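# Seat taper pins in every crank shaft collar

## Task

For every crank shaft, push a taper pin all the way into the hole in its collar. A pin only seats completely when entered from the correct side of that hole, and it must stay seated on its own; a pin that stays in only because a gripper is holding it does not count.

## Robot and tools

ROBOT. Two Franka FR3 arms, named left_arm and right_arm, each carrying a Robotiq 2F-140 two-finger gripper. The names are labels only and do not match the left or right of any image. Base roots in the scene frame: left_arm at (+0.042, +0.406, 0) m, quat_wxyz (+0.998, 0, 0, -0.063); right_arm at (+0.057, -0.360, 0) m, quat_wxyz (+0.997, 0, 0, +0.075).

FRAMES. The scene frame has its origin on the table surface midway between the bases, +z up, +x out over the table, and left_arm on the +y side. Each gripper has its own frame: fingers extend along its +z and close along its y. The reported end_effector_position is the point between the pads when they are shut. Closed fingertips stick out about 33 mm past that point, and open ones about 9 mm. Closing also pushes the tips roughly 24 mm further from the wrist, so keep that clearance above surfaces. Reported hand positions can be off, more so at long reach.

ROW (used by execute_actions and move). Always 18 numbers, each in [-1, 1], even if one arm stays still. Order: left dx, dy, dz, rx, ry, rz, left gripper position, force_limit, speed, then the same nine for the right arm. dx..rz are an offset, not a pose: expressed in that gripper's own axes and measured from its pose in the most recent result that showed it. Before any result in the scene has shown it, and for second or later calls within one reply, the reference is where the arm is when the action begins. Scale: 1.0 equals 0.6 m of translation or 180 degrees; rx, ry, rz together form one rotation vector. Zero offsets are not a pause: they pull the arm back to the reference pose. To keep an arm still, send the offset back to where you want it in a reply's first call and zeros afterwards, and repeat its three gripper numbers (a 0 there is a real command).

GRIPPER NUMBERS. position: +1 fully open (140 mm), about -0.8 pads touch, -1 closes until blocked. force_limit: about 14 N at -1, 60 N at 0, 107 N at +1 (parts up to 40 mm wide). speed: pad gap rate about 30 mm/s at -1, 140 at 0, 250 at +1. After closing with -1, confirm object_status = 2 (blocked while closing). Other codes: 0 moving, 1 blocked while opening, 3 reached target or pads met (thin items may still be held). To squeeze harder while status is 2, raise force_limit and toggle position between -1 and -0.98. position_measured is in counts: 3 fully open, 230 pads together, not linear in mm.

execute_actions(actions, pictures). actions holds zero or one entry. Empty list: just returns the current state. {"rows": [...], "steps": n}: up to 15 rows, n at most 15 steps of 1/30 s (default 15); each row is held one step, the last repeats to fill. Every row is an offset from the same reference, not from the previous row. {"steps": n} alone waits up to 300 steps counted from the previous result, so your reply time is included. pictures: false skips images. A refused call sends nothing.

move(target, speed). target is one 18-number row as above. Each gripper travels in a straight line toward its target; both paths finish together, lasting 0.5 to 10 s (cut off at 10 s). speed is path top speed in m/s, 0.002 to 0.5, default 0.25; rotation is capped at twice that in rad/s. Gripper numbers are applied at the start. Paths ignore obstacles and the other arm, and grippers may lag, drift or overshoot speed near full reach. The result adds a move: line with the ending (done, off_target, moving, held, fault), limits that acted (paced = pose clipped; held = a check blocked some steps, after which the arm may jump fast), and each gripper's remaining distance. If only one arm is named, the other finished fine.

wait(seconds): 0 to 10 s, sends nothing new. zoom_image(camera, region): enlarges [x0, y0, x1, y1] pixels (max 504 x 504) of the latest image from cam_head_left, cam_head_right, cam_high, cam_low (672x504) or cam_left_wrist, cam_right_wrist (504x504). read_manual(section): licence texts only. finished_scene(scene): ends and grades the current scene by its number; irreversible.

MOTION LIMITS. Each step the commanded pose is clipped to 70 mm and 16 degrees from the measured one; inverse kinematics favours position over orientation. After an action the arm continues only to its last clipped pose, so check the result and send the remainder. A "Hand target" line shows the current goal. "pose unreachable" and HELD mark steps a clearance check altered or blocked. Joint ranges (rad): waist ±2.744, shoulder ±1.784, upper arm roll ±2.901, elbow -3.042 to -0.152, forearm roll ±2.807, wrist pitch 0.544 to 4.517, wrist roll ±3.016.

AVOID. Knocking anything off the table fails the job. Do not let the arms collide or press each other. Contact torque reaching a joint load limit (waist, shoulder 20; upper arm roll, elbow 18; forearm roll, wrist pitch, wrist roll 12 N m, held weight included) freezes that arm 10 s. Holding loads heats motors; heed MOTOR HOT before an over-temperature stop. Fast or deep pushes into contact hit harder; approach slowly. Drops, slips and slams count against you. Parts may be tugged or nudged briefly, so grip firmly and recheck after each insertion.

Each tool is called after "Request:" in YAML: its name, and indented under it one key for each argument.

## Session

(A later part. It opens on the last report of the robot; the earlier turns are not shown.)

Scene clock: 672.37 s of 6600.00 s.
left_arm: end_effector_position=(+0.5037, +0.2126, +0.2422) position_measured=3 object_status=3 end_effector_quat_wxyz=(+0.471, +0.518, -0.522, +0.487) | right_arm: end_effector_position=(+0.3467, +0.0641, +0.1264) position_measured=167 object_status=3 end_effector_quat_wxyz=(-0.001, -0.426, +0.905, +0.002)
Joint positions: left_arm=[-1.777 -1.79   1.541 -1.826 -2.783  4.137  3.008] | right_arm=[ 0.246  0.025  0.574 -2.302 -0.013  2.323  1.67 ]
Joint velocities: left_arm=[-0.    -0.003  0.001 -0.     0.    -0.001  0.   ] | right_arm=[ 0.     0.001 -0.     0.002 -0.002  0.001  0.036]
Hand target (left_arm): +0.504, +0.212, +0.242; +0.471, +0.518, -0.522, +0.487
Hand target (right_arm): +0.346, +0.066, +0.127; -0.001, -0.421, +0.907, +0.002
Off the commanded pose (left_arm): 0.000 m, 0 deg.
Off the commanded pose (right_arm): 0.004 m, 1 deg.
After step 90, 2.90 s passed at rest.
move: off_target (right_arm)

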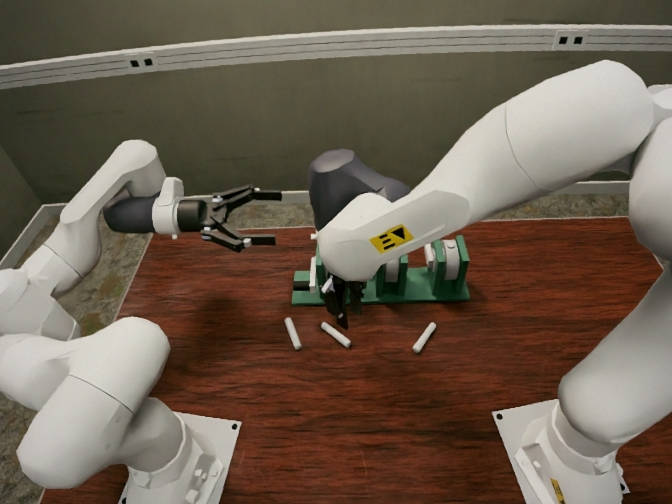

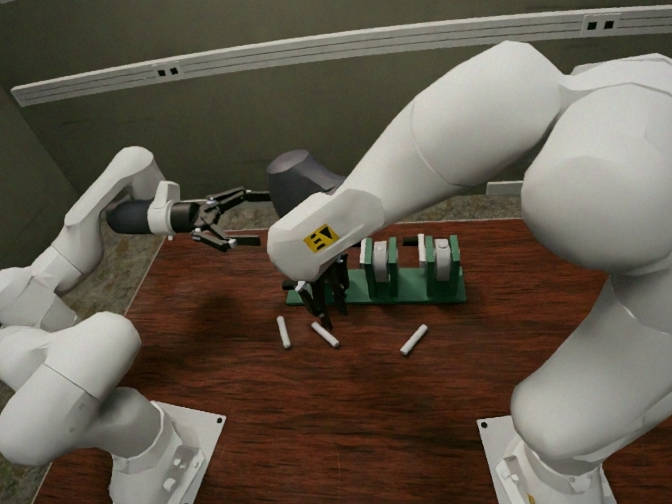

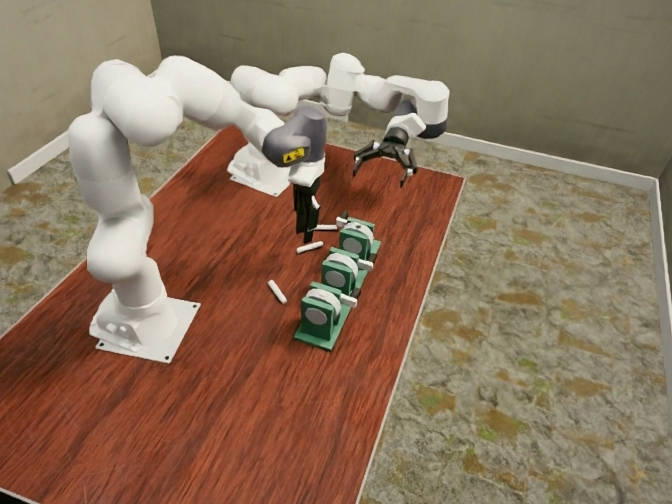

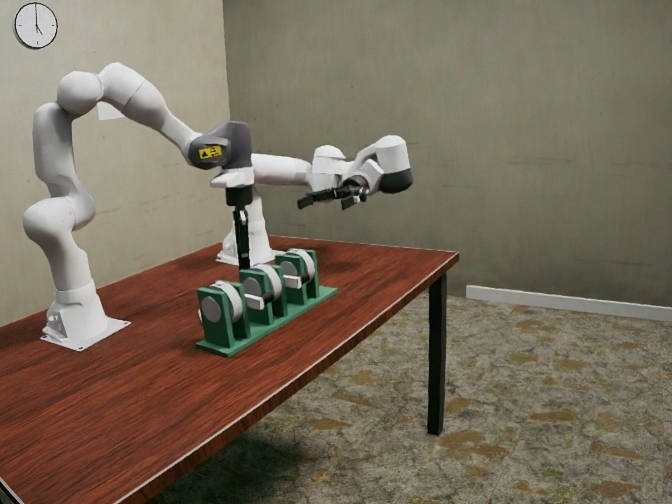

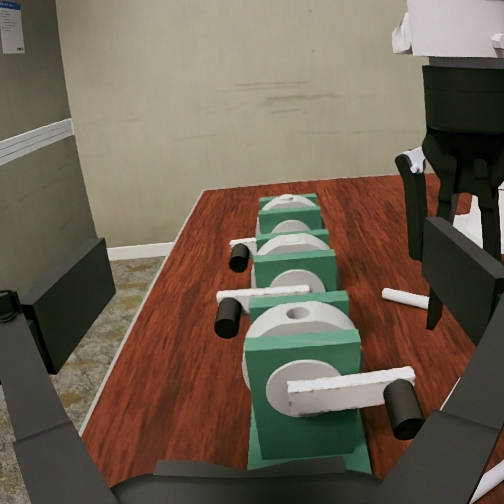

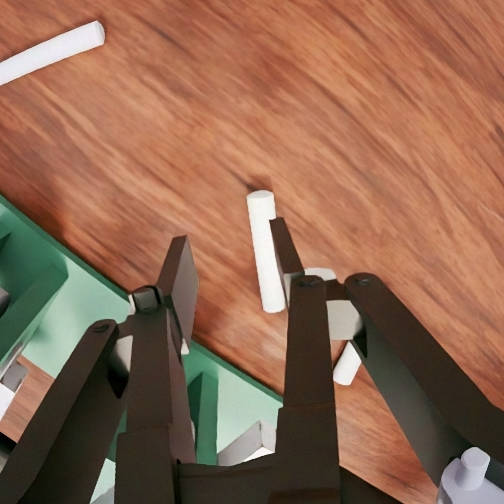

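Request:
move:
  target: [0,0,0,0,0,0,1,0,0, -0.017,0.039,0.11,0,0,0.03,-0.3,0,0]
  speed: 0.08

Scene clock: 682.63 s of 6600.00 s.
left_arm: end_effector_position=(+0.5037, +0.2126, +0.2422) position_measured=3 object_status=3 end_effector_quat_wxyz=(+0.471, +0.518, -0.522, +0.487) | right_arm: end_effector_position=(+0.3327, +0.0848, +0.0592) position_measured=167 object_status=3 end_effector_quat_wxyz=(-0.004, -0.388, +0.922, +0.002)
Joint positions: left_arm=[-1.777 -1.79   1.541 -1.826 -2.783  4.137  3.008] | right_arm=[ 0.325  0.201  0.533 -2.304 -0.151  2.468  1.892]
Joint velocities: left_arm=[-0.     0.001 -0.     0.001 -0.001 -0.001 -0.001] | right_arm=[ 0.002  0.     0.001  0.001 -0.003  0.004  0.031]
Hand target (left_arm): +0.504, +0.213, +0.242; +0.471, +0.518, -0.522, +0.487
Hand target (right_arm): +0.334, +0.086, +0.060; -0.002, -0.382, +0.924, +0.003
Off the commanded pose (left_arm): 0.000 m, 0 deg.
Off the commanded pose (right_arm): 0.003 m, 1 deg.
After step 90, 5.70 s passed at rest.
move: done

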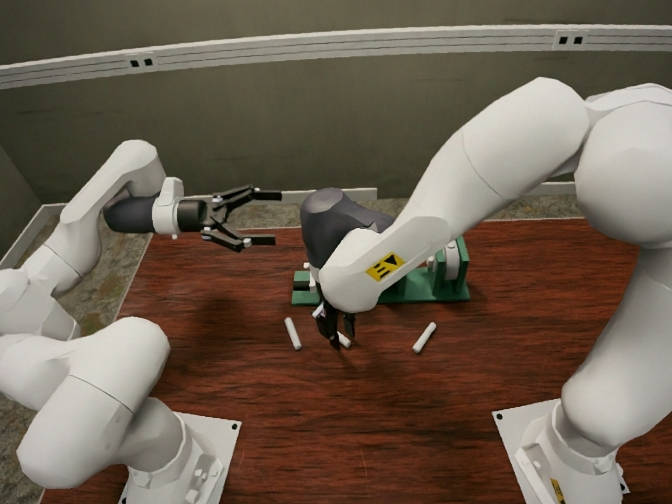

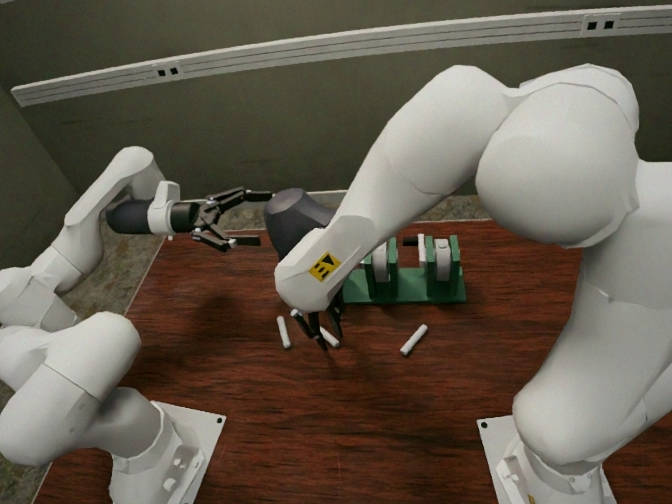

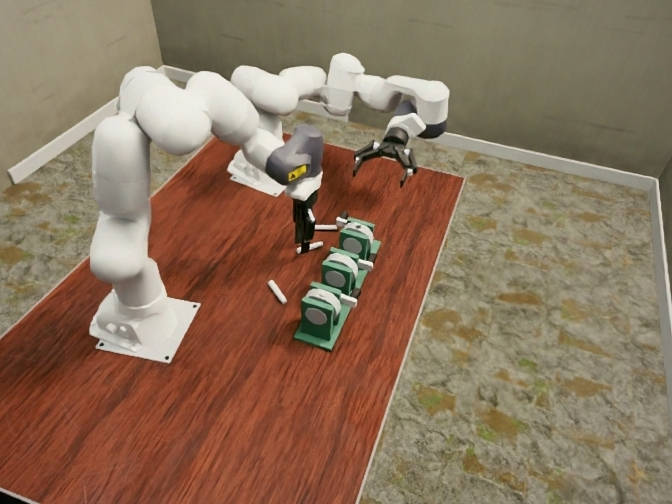

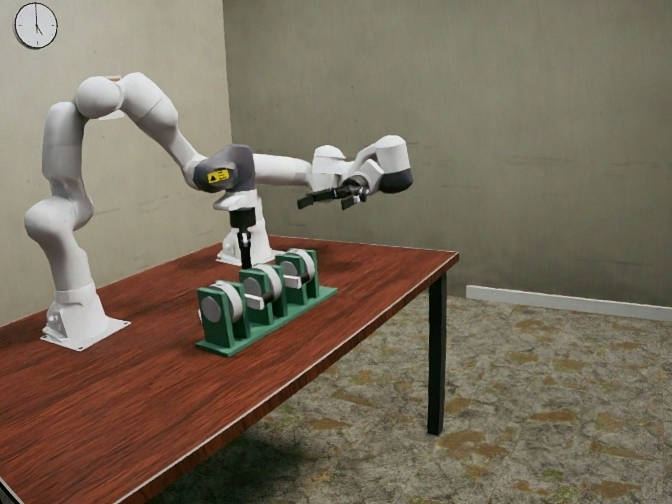

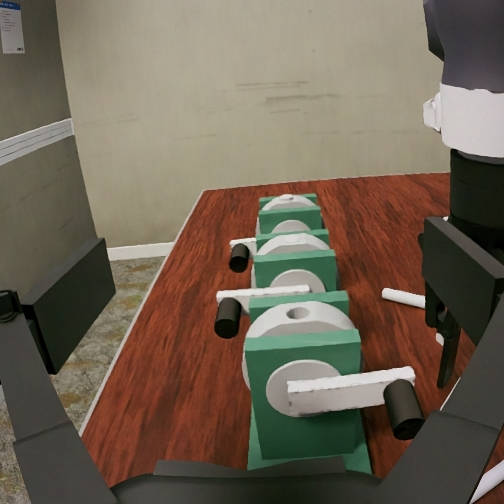

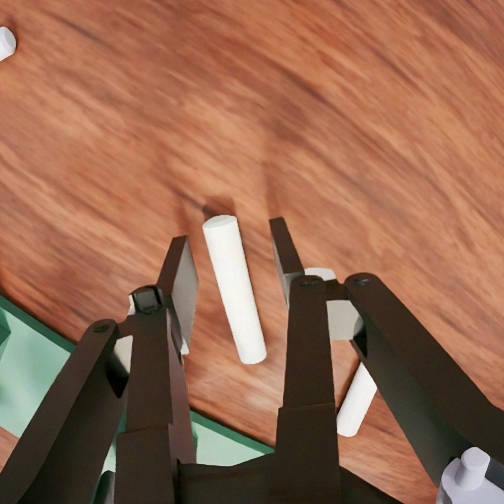

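Request:
move:
  target: [0,0,0,0,0,0,1,0,0, -0.003,-0.007,0.012,0.002,0,-0.008,-0.3,0,0]
  speed: 0.01

Request:
zoom_image:
  camera: "cam_high"
  region: [270, 210, 350, 270]

Request:
zoom_image:
  camera: "cam_head_left"
  region: [300, 300, 380, 370]

Scene clock: 690.43 s of 6600.00 s.
left_arm: end_effector_position=(+0.5037, +0.2126, +0.2422) position_measured=3 object_status=3 end_effector_quat_wxyz=(+0.471, +0.518, -0.522, +0.487) | right_arm: end_effector_position=(+0.3339, +0.0827, +0.0514) position_measured=167 object_status=3 end_effector_quat_wxyz=(-0.005, -0.398, +0.917, -0.002)
Joint positions: left_arm=[-1.777 -1.79   1.541 -1.826 -2.783  4.137  3.008] | right_arm=[ 0.322  0.22   0.533 -2.304 -0.178  2.477  1.888]
Joint velocities: left_arm=[-0.    -0.     0.001 -0.     0.001 -0.     0.002] | right_arm=[-0.001  0.001  0.     0.    -0.005  0.001 -0.004]
Hand target (left_arm): +0.504, +0.213, +0.242; +0.471, +0.518, -0.522, +0.487
Hand target (right_arm): +0.337, +0.083, +0.052; -0.003, -0.400, +0.917, -0.001
Off the commanded pose (left_arm): 0.000 m, 0 deg.
Off the commanded pose (right_arm): 0.003 m, 0 deg.
After step 90, 2.83 s passed at rest.
move: done

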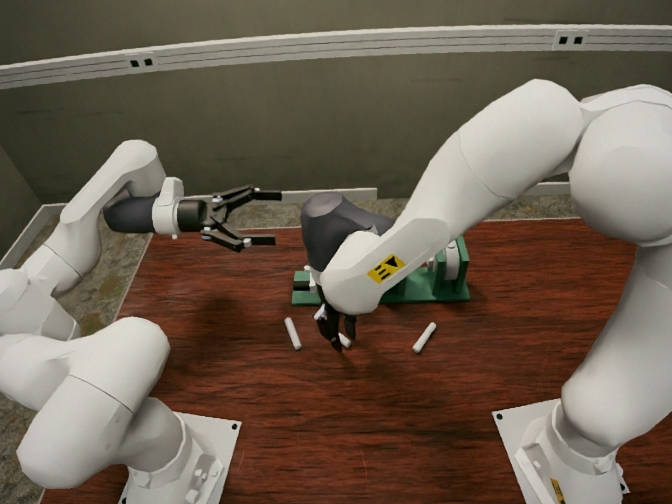

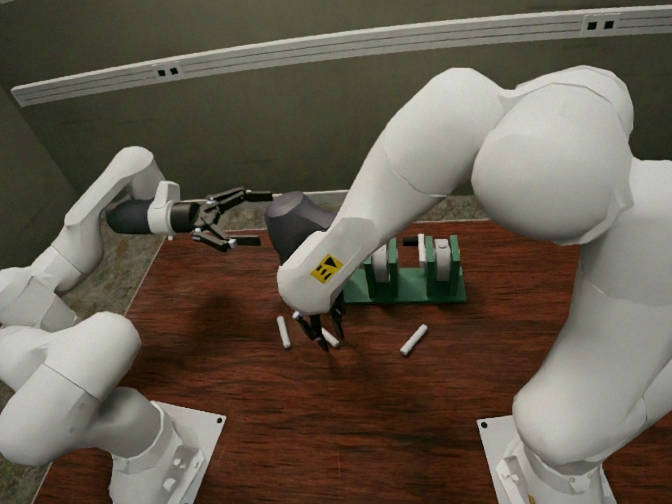

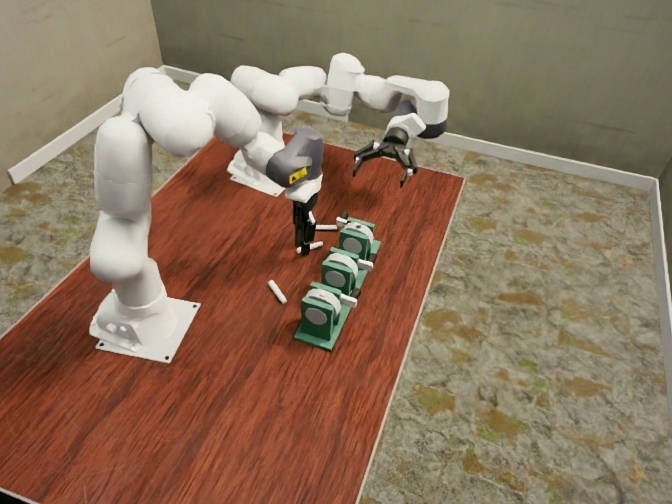

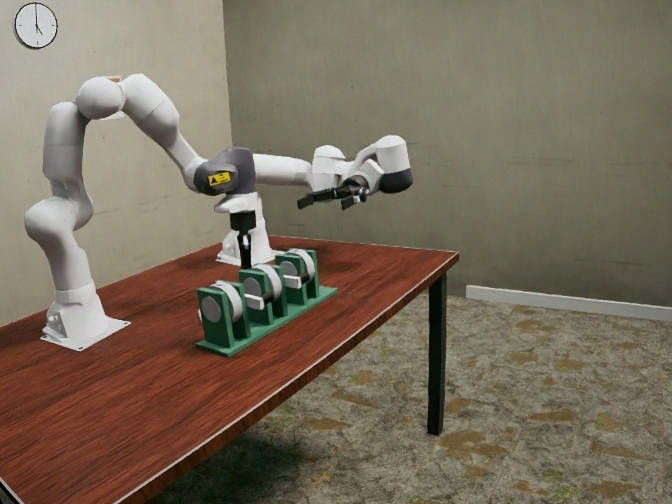

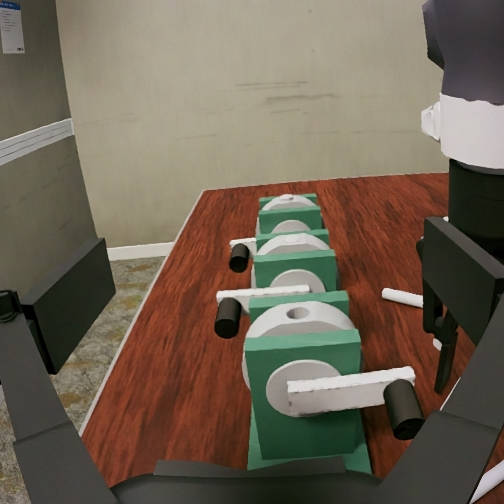

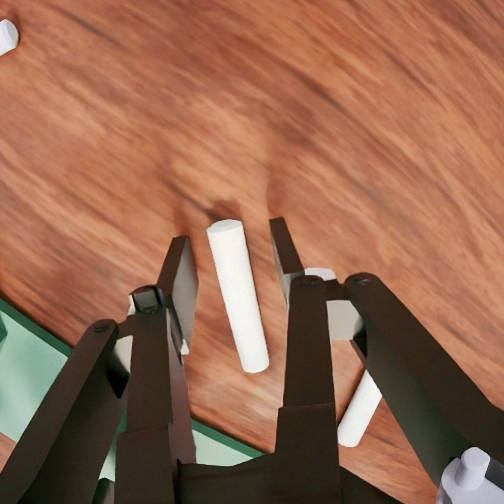

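Region (270, 210, 350, 270) of cam_high's 672x504 image, scaled by 6.300, with more detail than that image has; it fills the top 378 rows of this view, and the rest is white.

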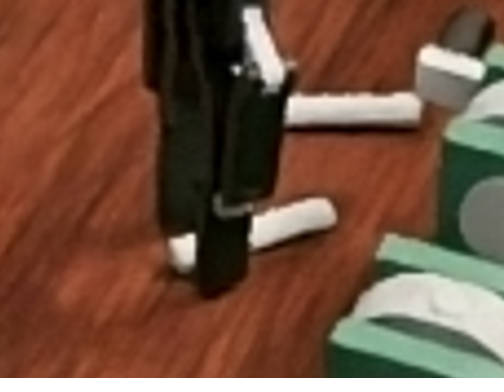

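Region (300, 300, 380, 370) of cam_head_left's 672x504 image, scaled by 6.300, with more detail than that image has; it fills the top 441 rows of this view, and the rest is white.

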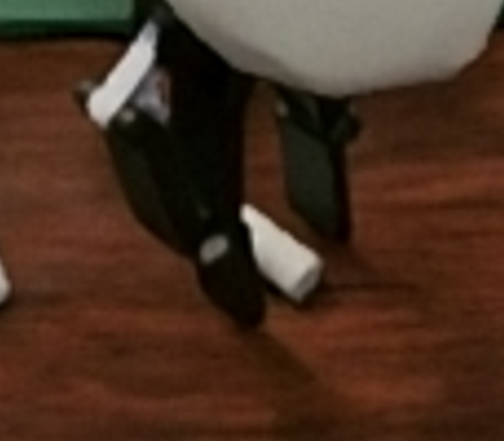

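Request:
move:
  target: [0,0,0,0,0,0,1,0,0, -0.006,-0.002,0.009,0,0,0,-0.3,0,0]
  speed: 0.005

Request:
zoom_image:
  camera: "cam_head_left"
  region: [300, 300, 380, 370]

Scene clock: 698.07 s of 6600.00 s.
left_arm: end_effector_position=(+0.5037, +0.2126, +0.2422) position_measured=3 object_status=3 end_effector_quat_wxyz=(+0.471, +0.518, -0.522, +0.487) | right_arm: end_effector_position=(+0.3354, +0.0831, +0.0455) position_measured=167 object_status=3 end_effector_quat_wxyz=(-0.007, -0.401, +0.916, -0.003)
Joint positions: left_arm=[-1.777 -1.79   1.541 -1.826 -2.783  4.137  3.008] | right_arm=[ 0.322  0.241  0.53  -2.296 -0.194  2.481  1.891]
Joint velocities: left_arm=[ 0.    -0.001 -0.002  0.001 -0.     0.001  0.   ] | right_arm=[ 0.001  0.001 -0.001  0.001 -0.003  0.002  0.004]
Hand target (left_arm): +0.504, +0.213, +0.242; +0.471, +0.518, -0.522, +0.487
Hand target (right_arm): +0.337, +0.084, +0.046; -0.005, -0.398, +0.917, -0.002
Off the commanded pose (left_arm): 0.000 m, 0 deg.
Off the commanded pose (right_arm): 0.002 m, 0 deg.
After step 90, 3.13 s passed at rest.
move: done

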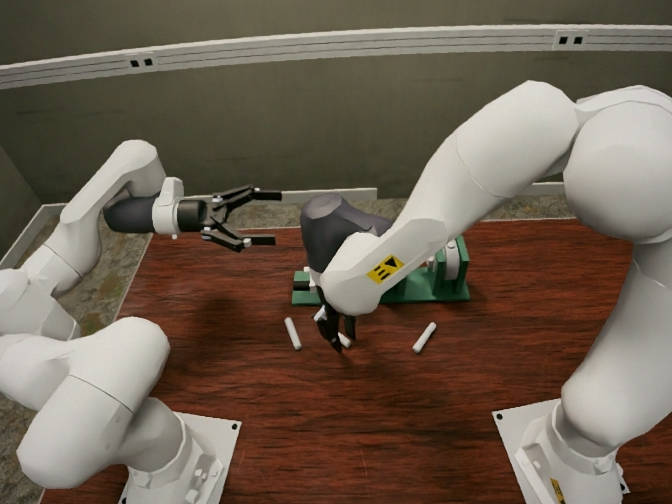

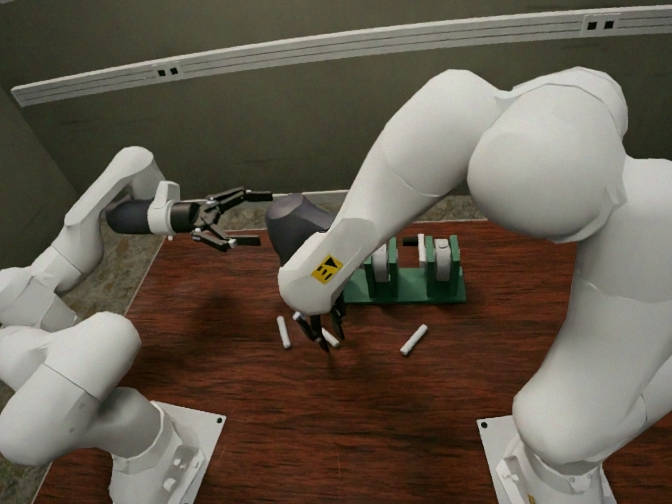

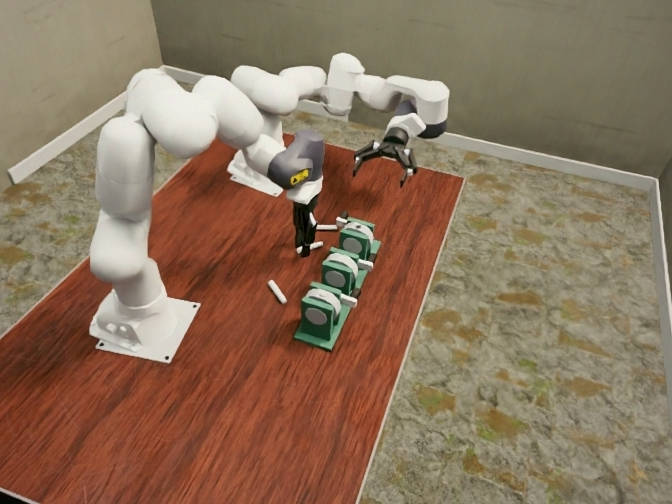

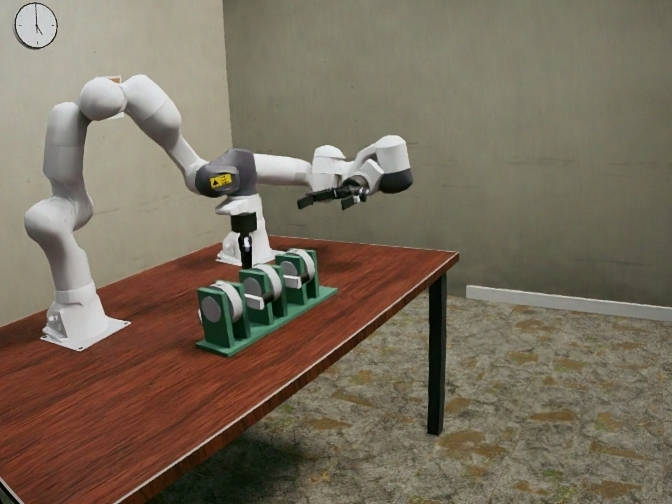

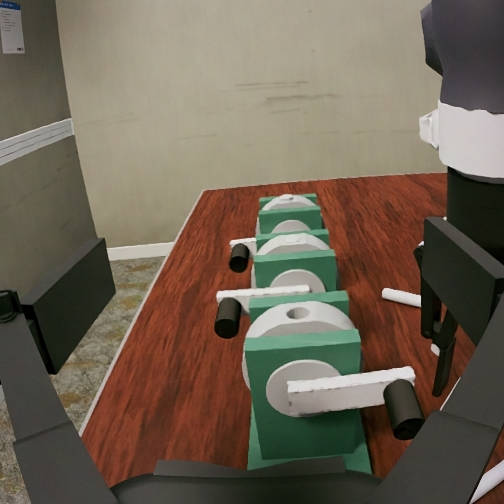

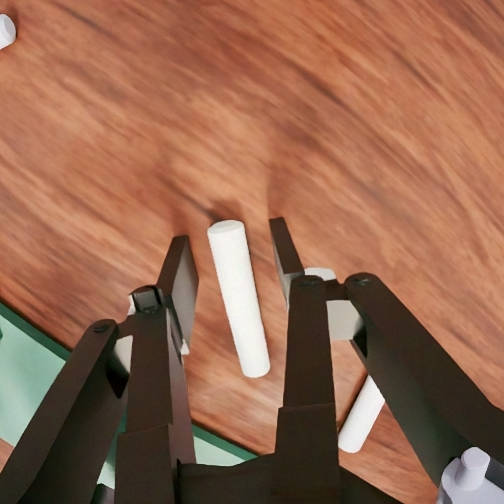

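Region (300, 300, 380, 370) of cam_head_left's 672x504 image, scaled by 6.300, with more detail than that image has; it fills the top 441 rows of this view, and the rest is white.

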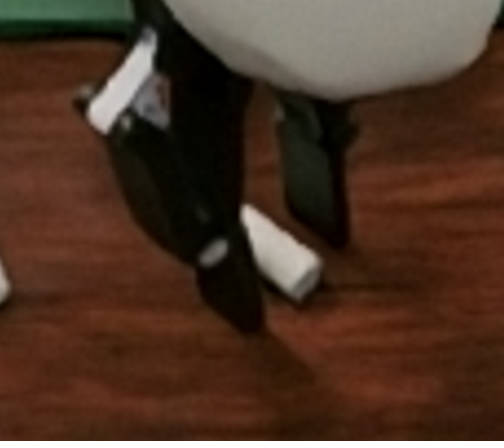

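No contact yet; close here.

Request:
move:
  target: [0,0,0,0,0,0,1,0,0, 0,0,0,0,0,0,-1,0,-0.5]
  speed: 0.01

Scene clock: 701.00 s of 6600.00 s.
left_arm: end_effector_position=(+0.5037, +0.2126, +0.2422) position_measured=3 object_status=3 end_effector_quat_wxyz=(+0.471, +0.518, -0.522, +0.487) | right_arm: end_effector_position=(+0.3356, +0.0833, +0.0458) position_measured=209 object_status=2 end_effector_quat_wxyz=(-0.006, -0.400, +0.916, -0.003)
Joint positions: left_arm=[-1.777 -1.79   1.541 -1.826 -2.783  4.137  3.008] | right_arm=[ 0.322  0.24   0.53  -2.296 -0.194  2.482  1.892]
Joint velocities: left_arm=[-0.001 -0.    -0.    -0.001 -0.     0.    -0.002] | right_arm=[-0.001  0.001 -0.     0.001  0.001 -0.     0.001]
Hand target (left_arm): +0.504, +0.213, +0.242; +0.471, +0.518, -0.522, +0.487
Hand target (right_arm): +0.335, +0.083, +0.045; -0.007, -0.401, +0.916, -0.003
Off the commanded pose (left_arm): 0.000 m, 0 deg.
Off the commanded pose (right_arm): 0.000 m, 0 deg.
move: done

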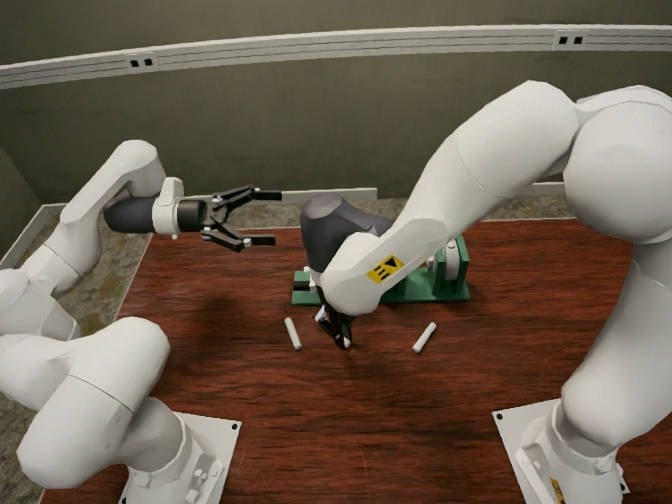

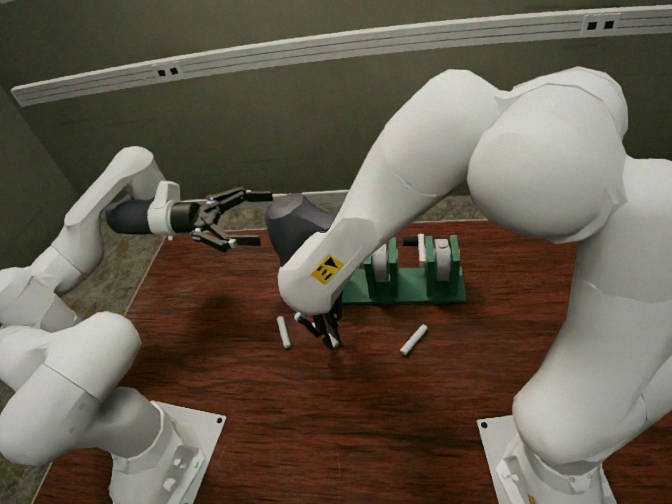

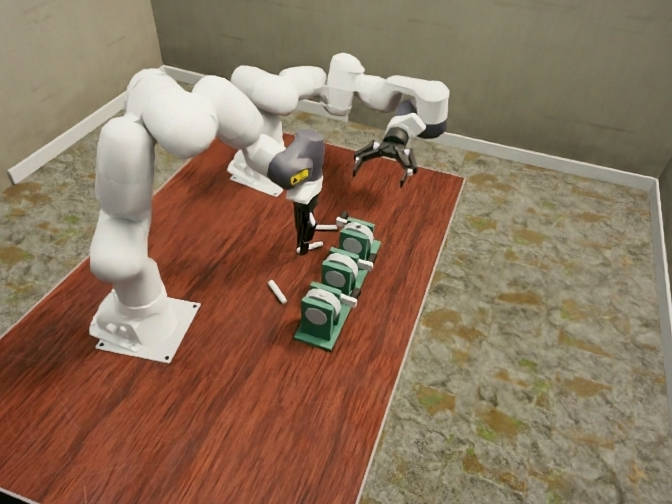

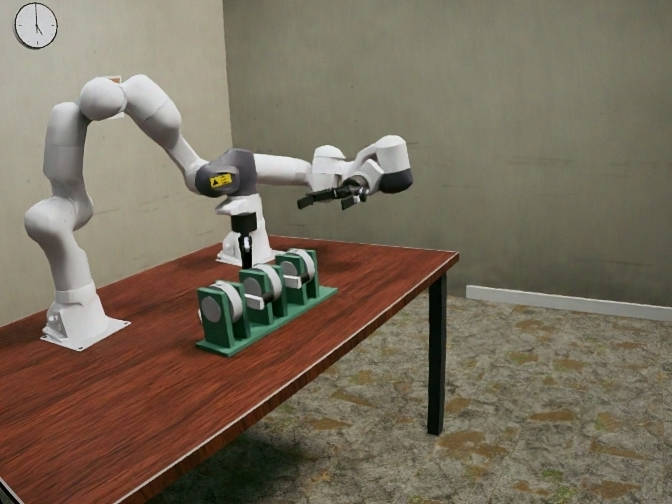

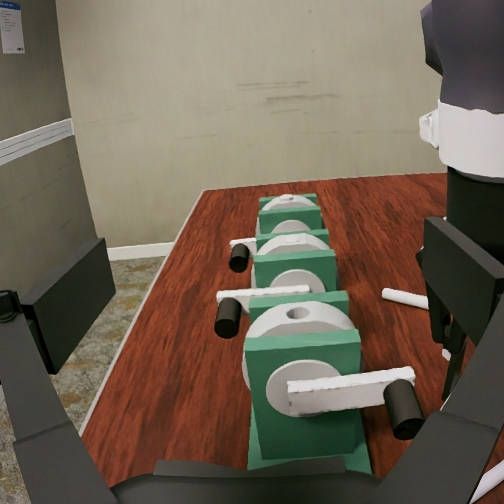

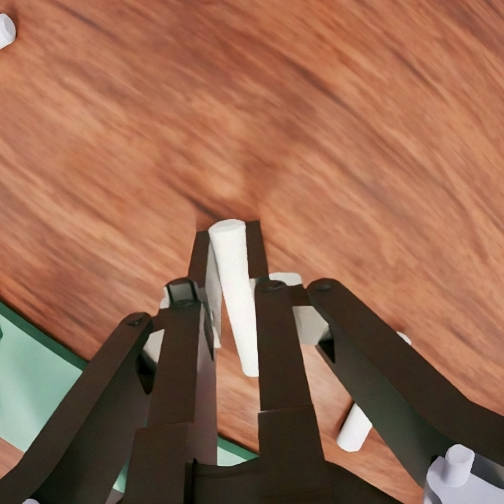

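Request:
move:
  target: [0,0,0,0,0,0,1,0,0, -0.011,-0.044,-0.357,0,0,-0.71,-1,0,-0.5]
  speed: 0.25

Scene clock: 712.07 s of 6600.00 s.
left_arm: end_effector_position=(+0.5037, +0.2126, +0.2422) position_measured=3 object_status=3 end_effector_quat_wxyz=(+0.471, +0.518, -0.522, +0.487) | right_arm: end_effector_position=(+0.3627, +0.0759, +0.2597) position_measured=209 object_status=2 end_effector_quat_wxyz=(+0.007, +0.999, -0.048, -0.002)
Joint positions: left_arm=[-1.777 -1.79   1.541 -1.826 -2.783  4.137  3.008] | right_arm=[ 0.022 -0.084  0.768 -2.032  0.058  1.956 -0.559]
Joint velocities: left_arm=[ 0.     0.001  0.     0.002 -0.     0.     0.001] | right_arm=[ 0.001 -0.003  0.     0.002  0.002 -0.001 -0.032]
Hand target (left_arm): +0.504, +0.213, +0.242; +0.471, +0.518, -0.522, +0.487
Hand target (right_arm): +0.363, +0.075, +0.260; +0.007, +0.999, -0.042, -0.002
Off the commanded pose (left_arm): 0.000 m, 0 deg.
Off the commanded pose (right_arm): 0.004 m, 1 deg.
After step 90, 2.60 s passed at rest.
move: off_target (right_arm)

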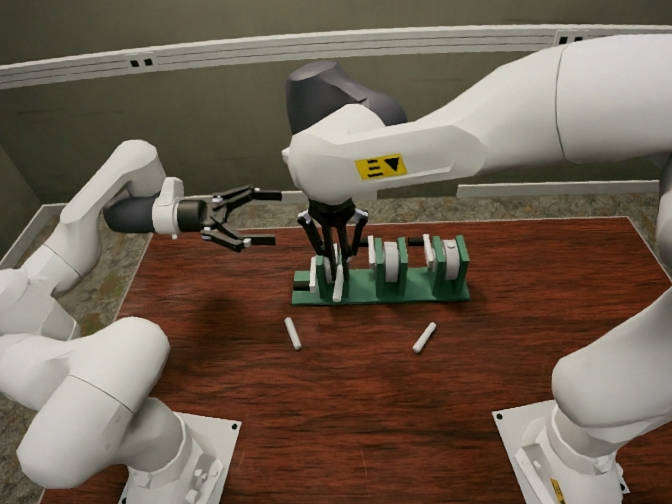

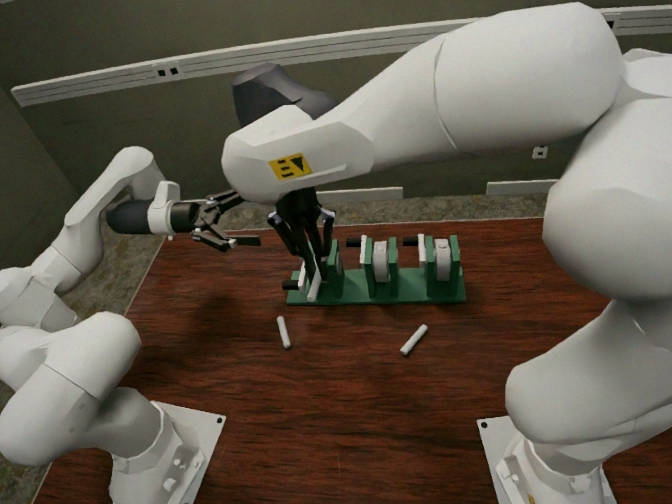

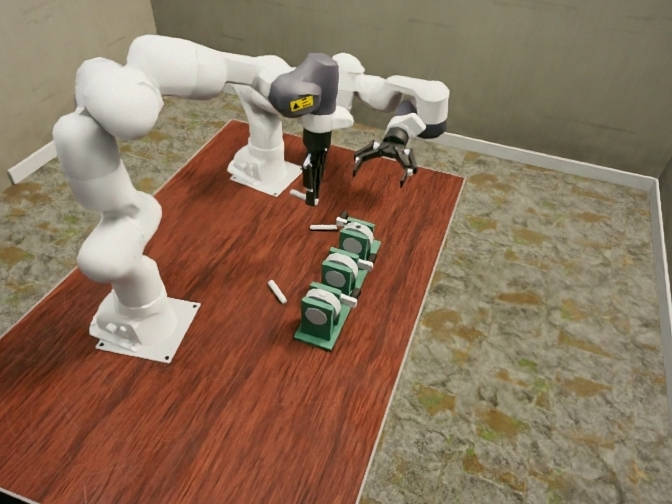

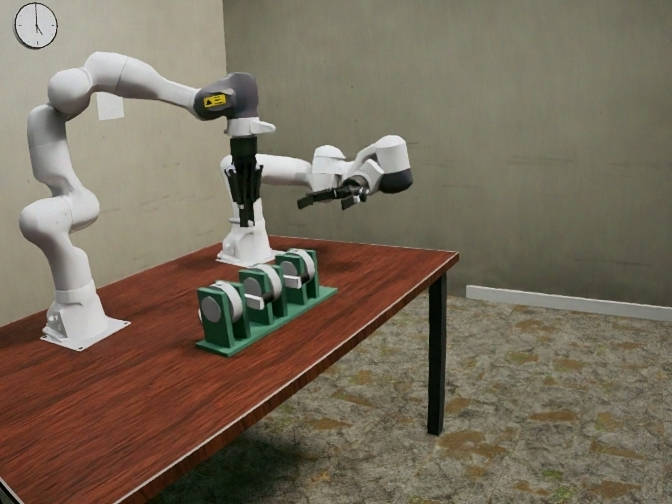

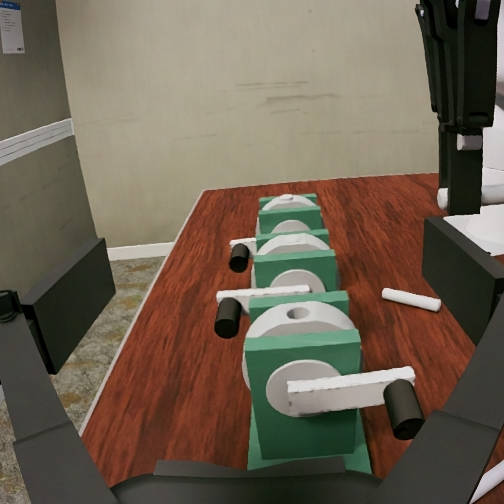

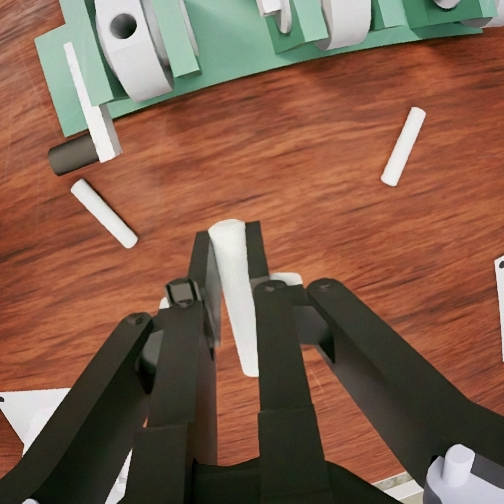

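Request:
move:
  target: [0,0,0,0,0,0,1,0,0, 0.164,-0.073,-0.02,0.003,0.505,0.003,-1,0,-0.5]
  speed: 0.2

Scene clock: 721.70 s of 6600.00 s.
left_arm: end_effector_position=(+0.5037, +0.2126, +0.2422) position_measured=3 object_status=3 end_effector_quat_wxyz=(+0.471, +0.518, -0.522, +0.487) | right_arm: end_effector_position=(+0.4547, +0.1143, +0.2584) position_measured=209 object_status=2 end_effector_quat_wxyz=(+0.039, +0.709, -0.012, +0.704)
Joint positions: left_arm=[-1.777 -1.79   1.541 -1.826 -2.783  4.137  3.008] | right_arm=[-0.597 -1.38   1.699 -2.347 -0.482  2.654  0.447]
Joint velocities: left_arm=[-0.     0.     0.    -0.001 -0.     0.001 -0.001] | right_arm=[-0.    -0.008 -0.    -0.     0.018  0.006  0.012]
Hand target (left_arm): +0.504, +0.213, +0.242; +0.471, +0.518, -0.522, +0.487
Hand target (right_arm): +0.455, +0.115, +0.258; +0.035, +0.709, -0.015, +0.704
Off the commanded pose (left_arm): 0.000 m, 0 deg.
Off the commanded pose (right_arm): 0.017 m, 3 deg.
After step 90, 2.00 s passed at rest.
move: off_target (right_arm)

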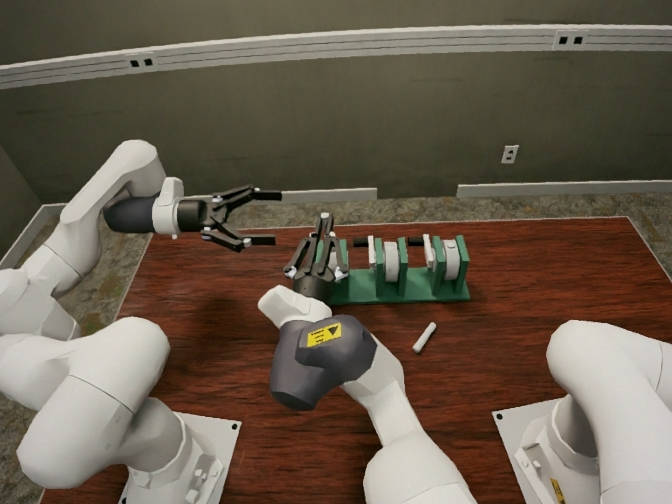

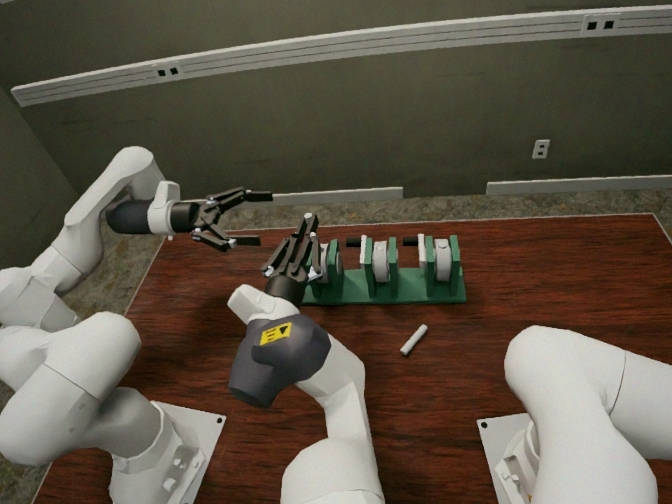

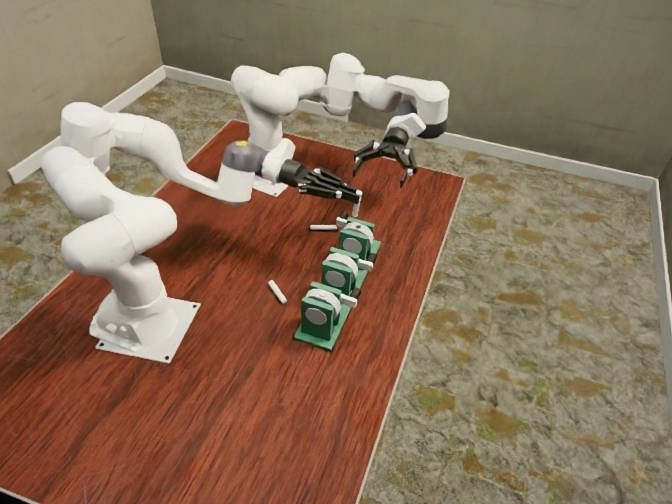

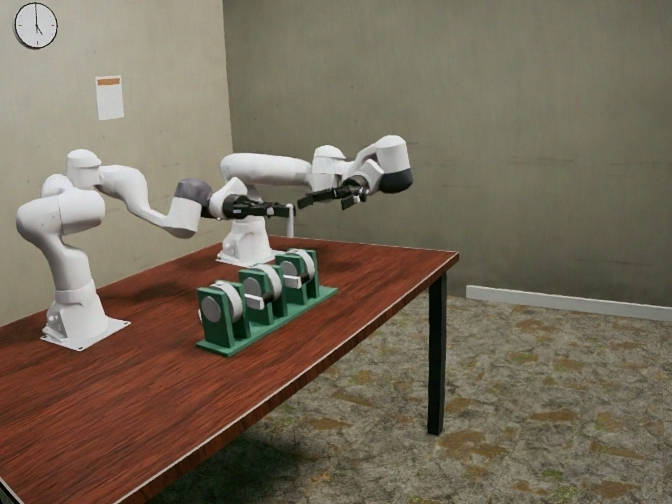

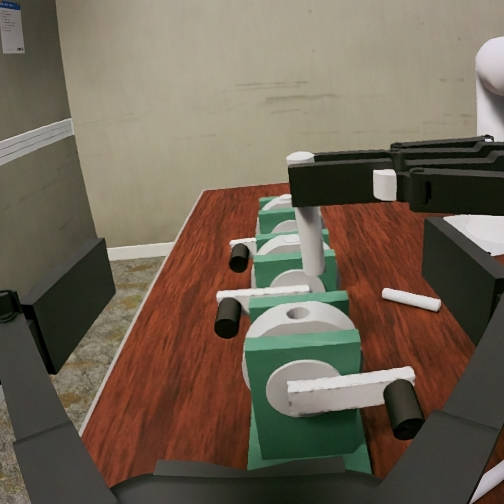

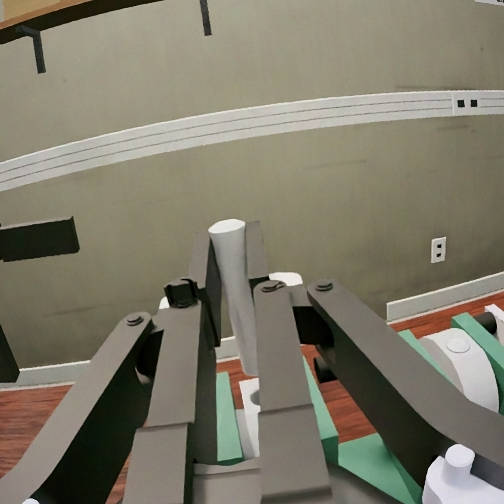

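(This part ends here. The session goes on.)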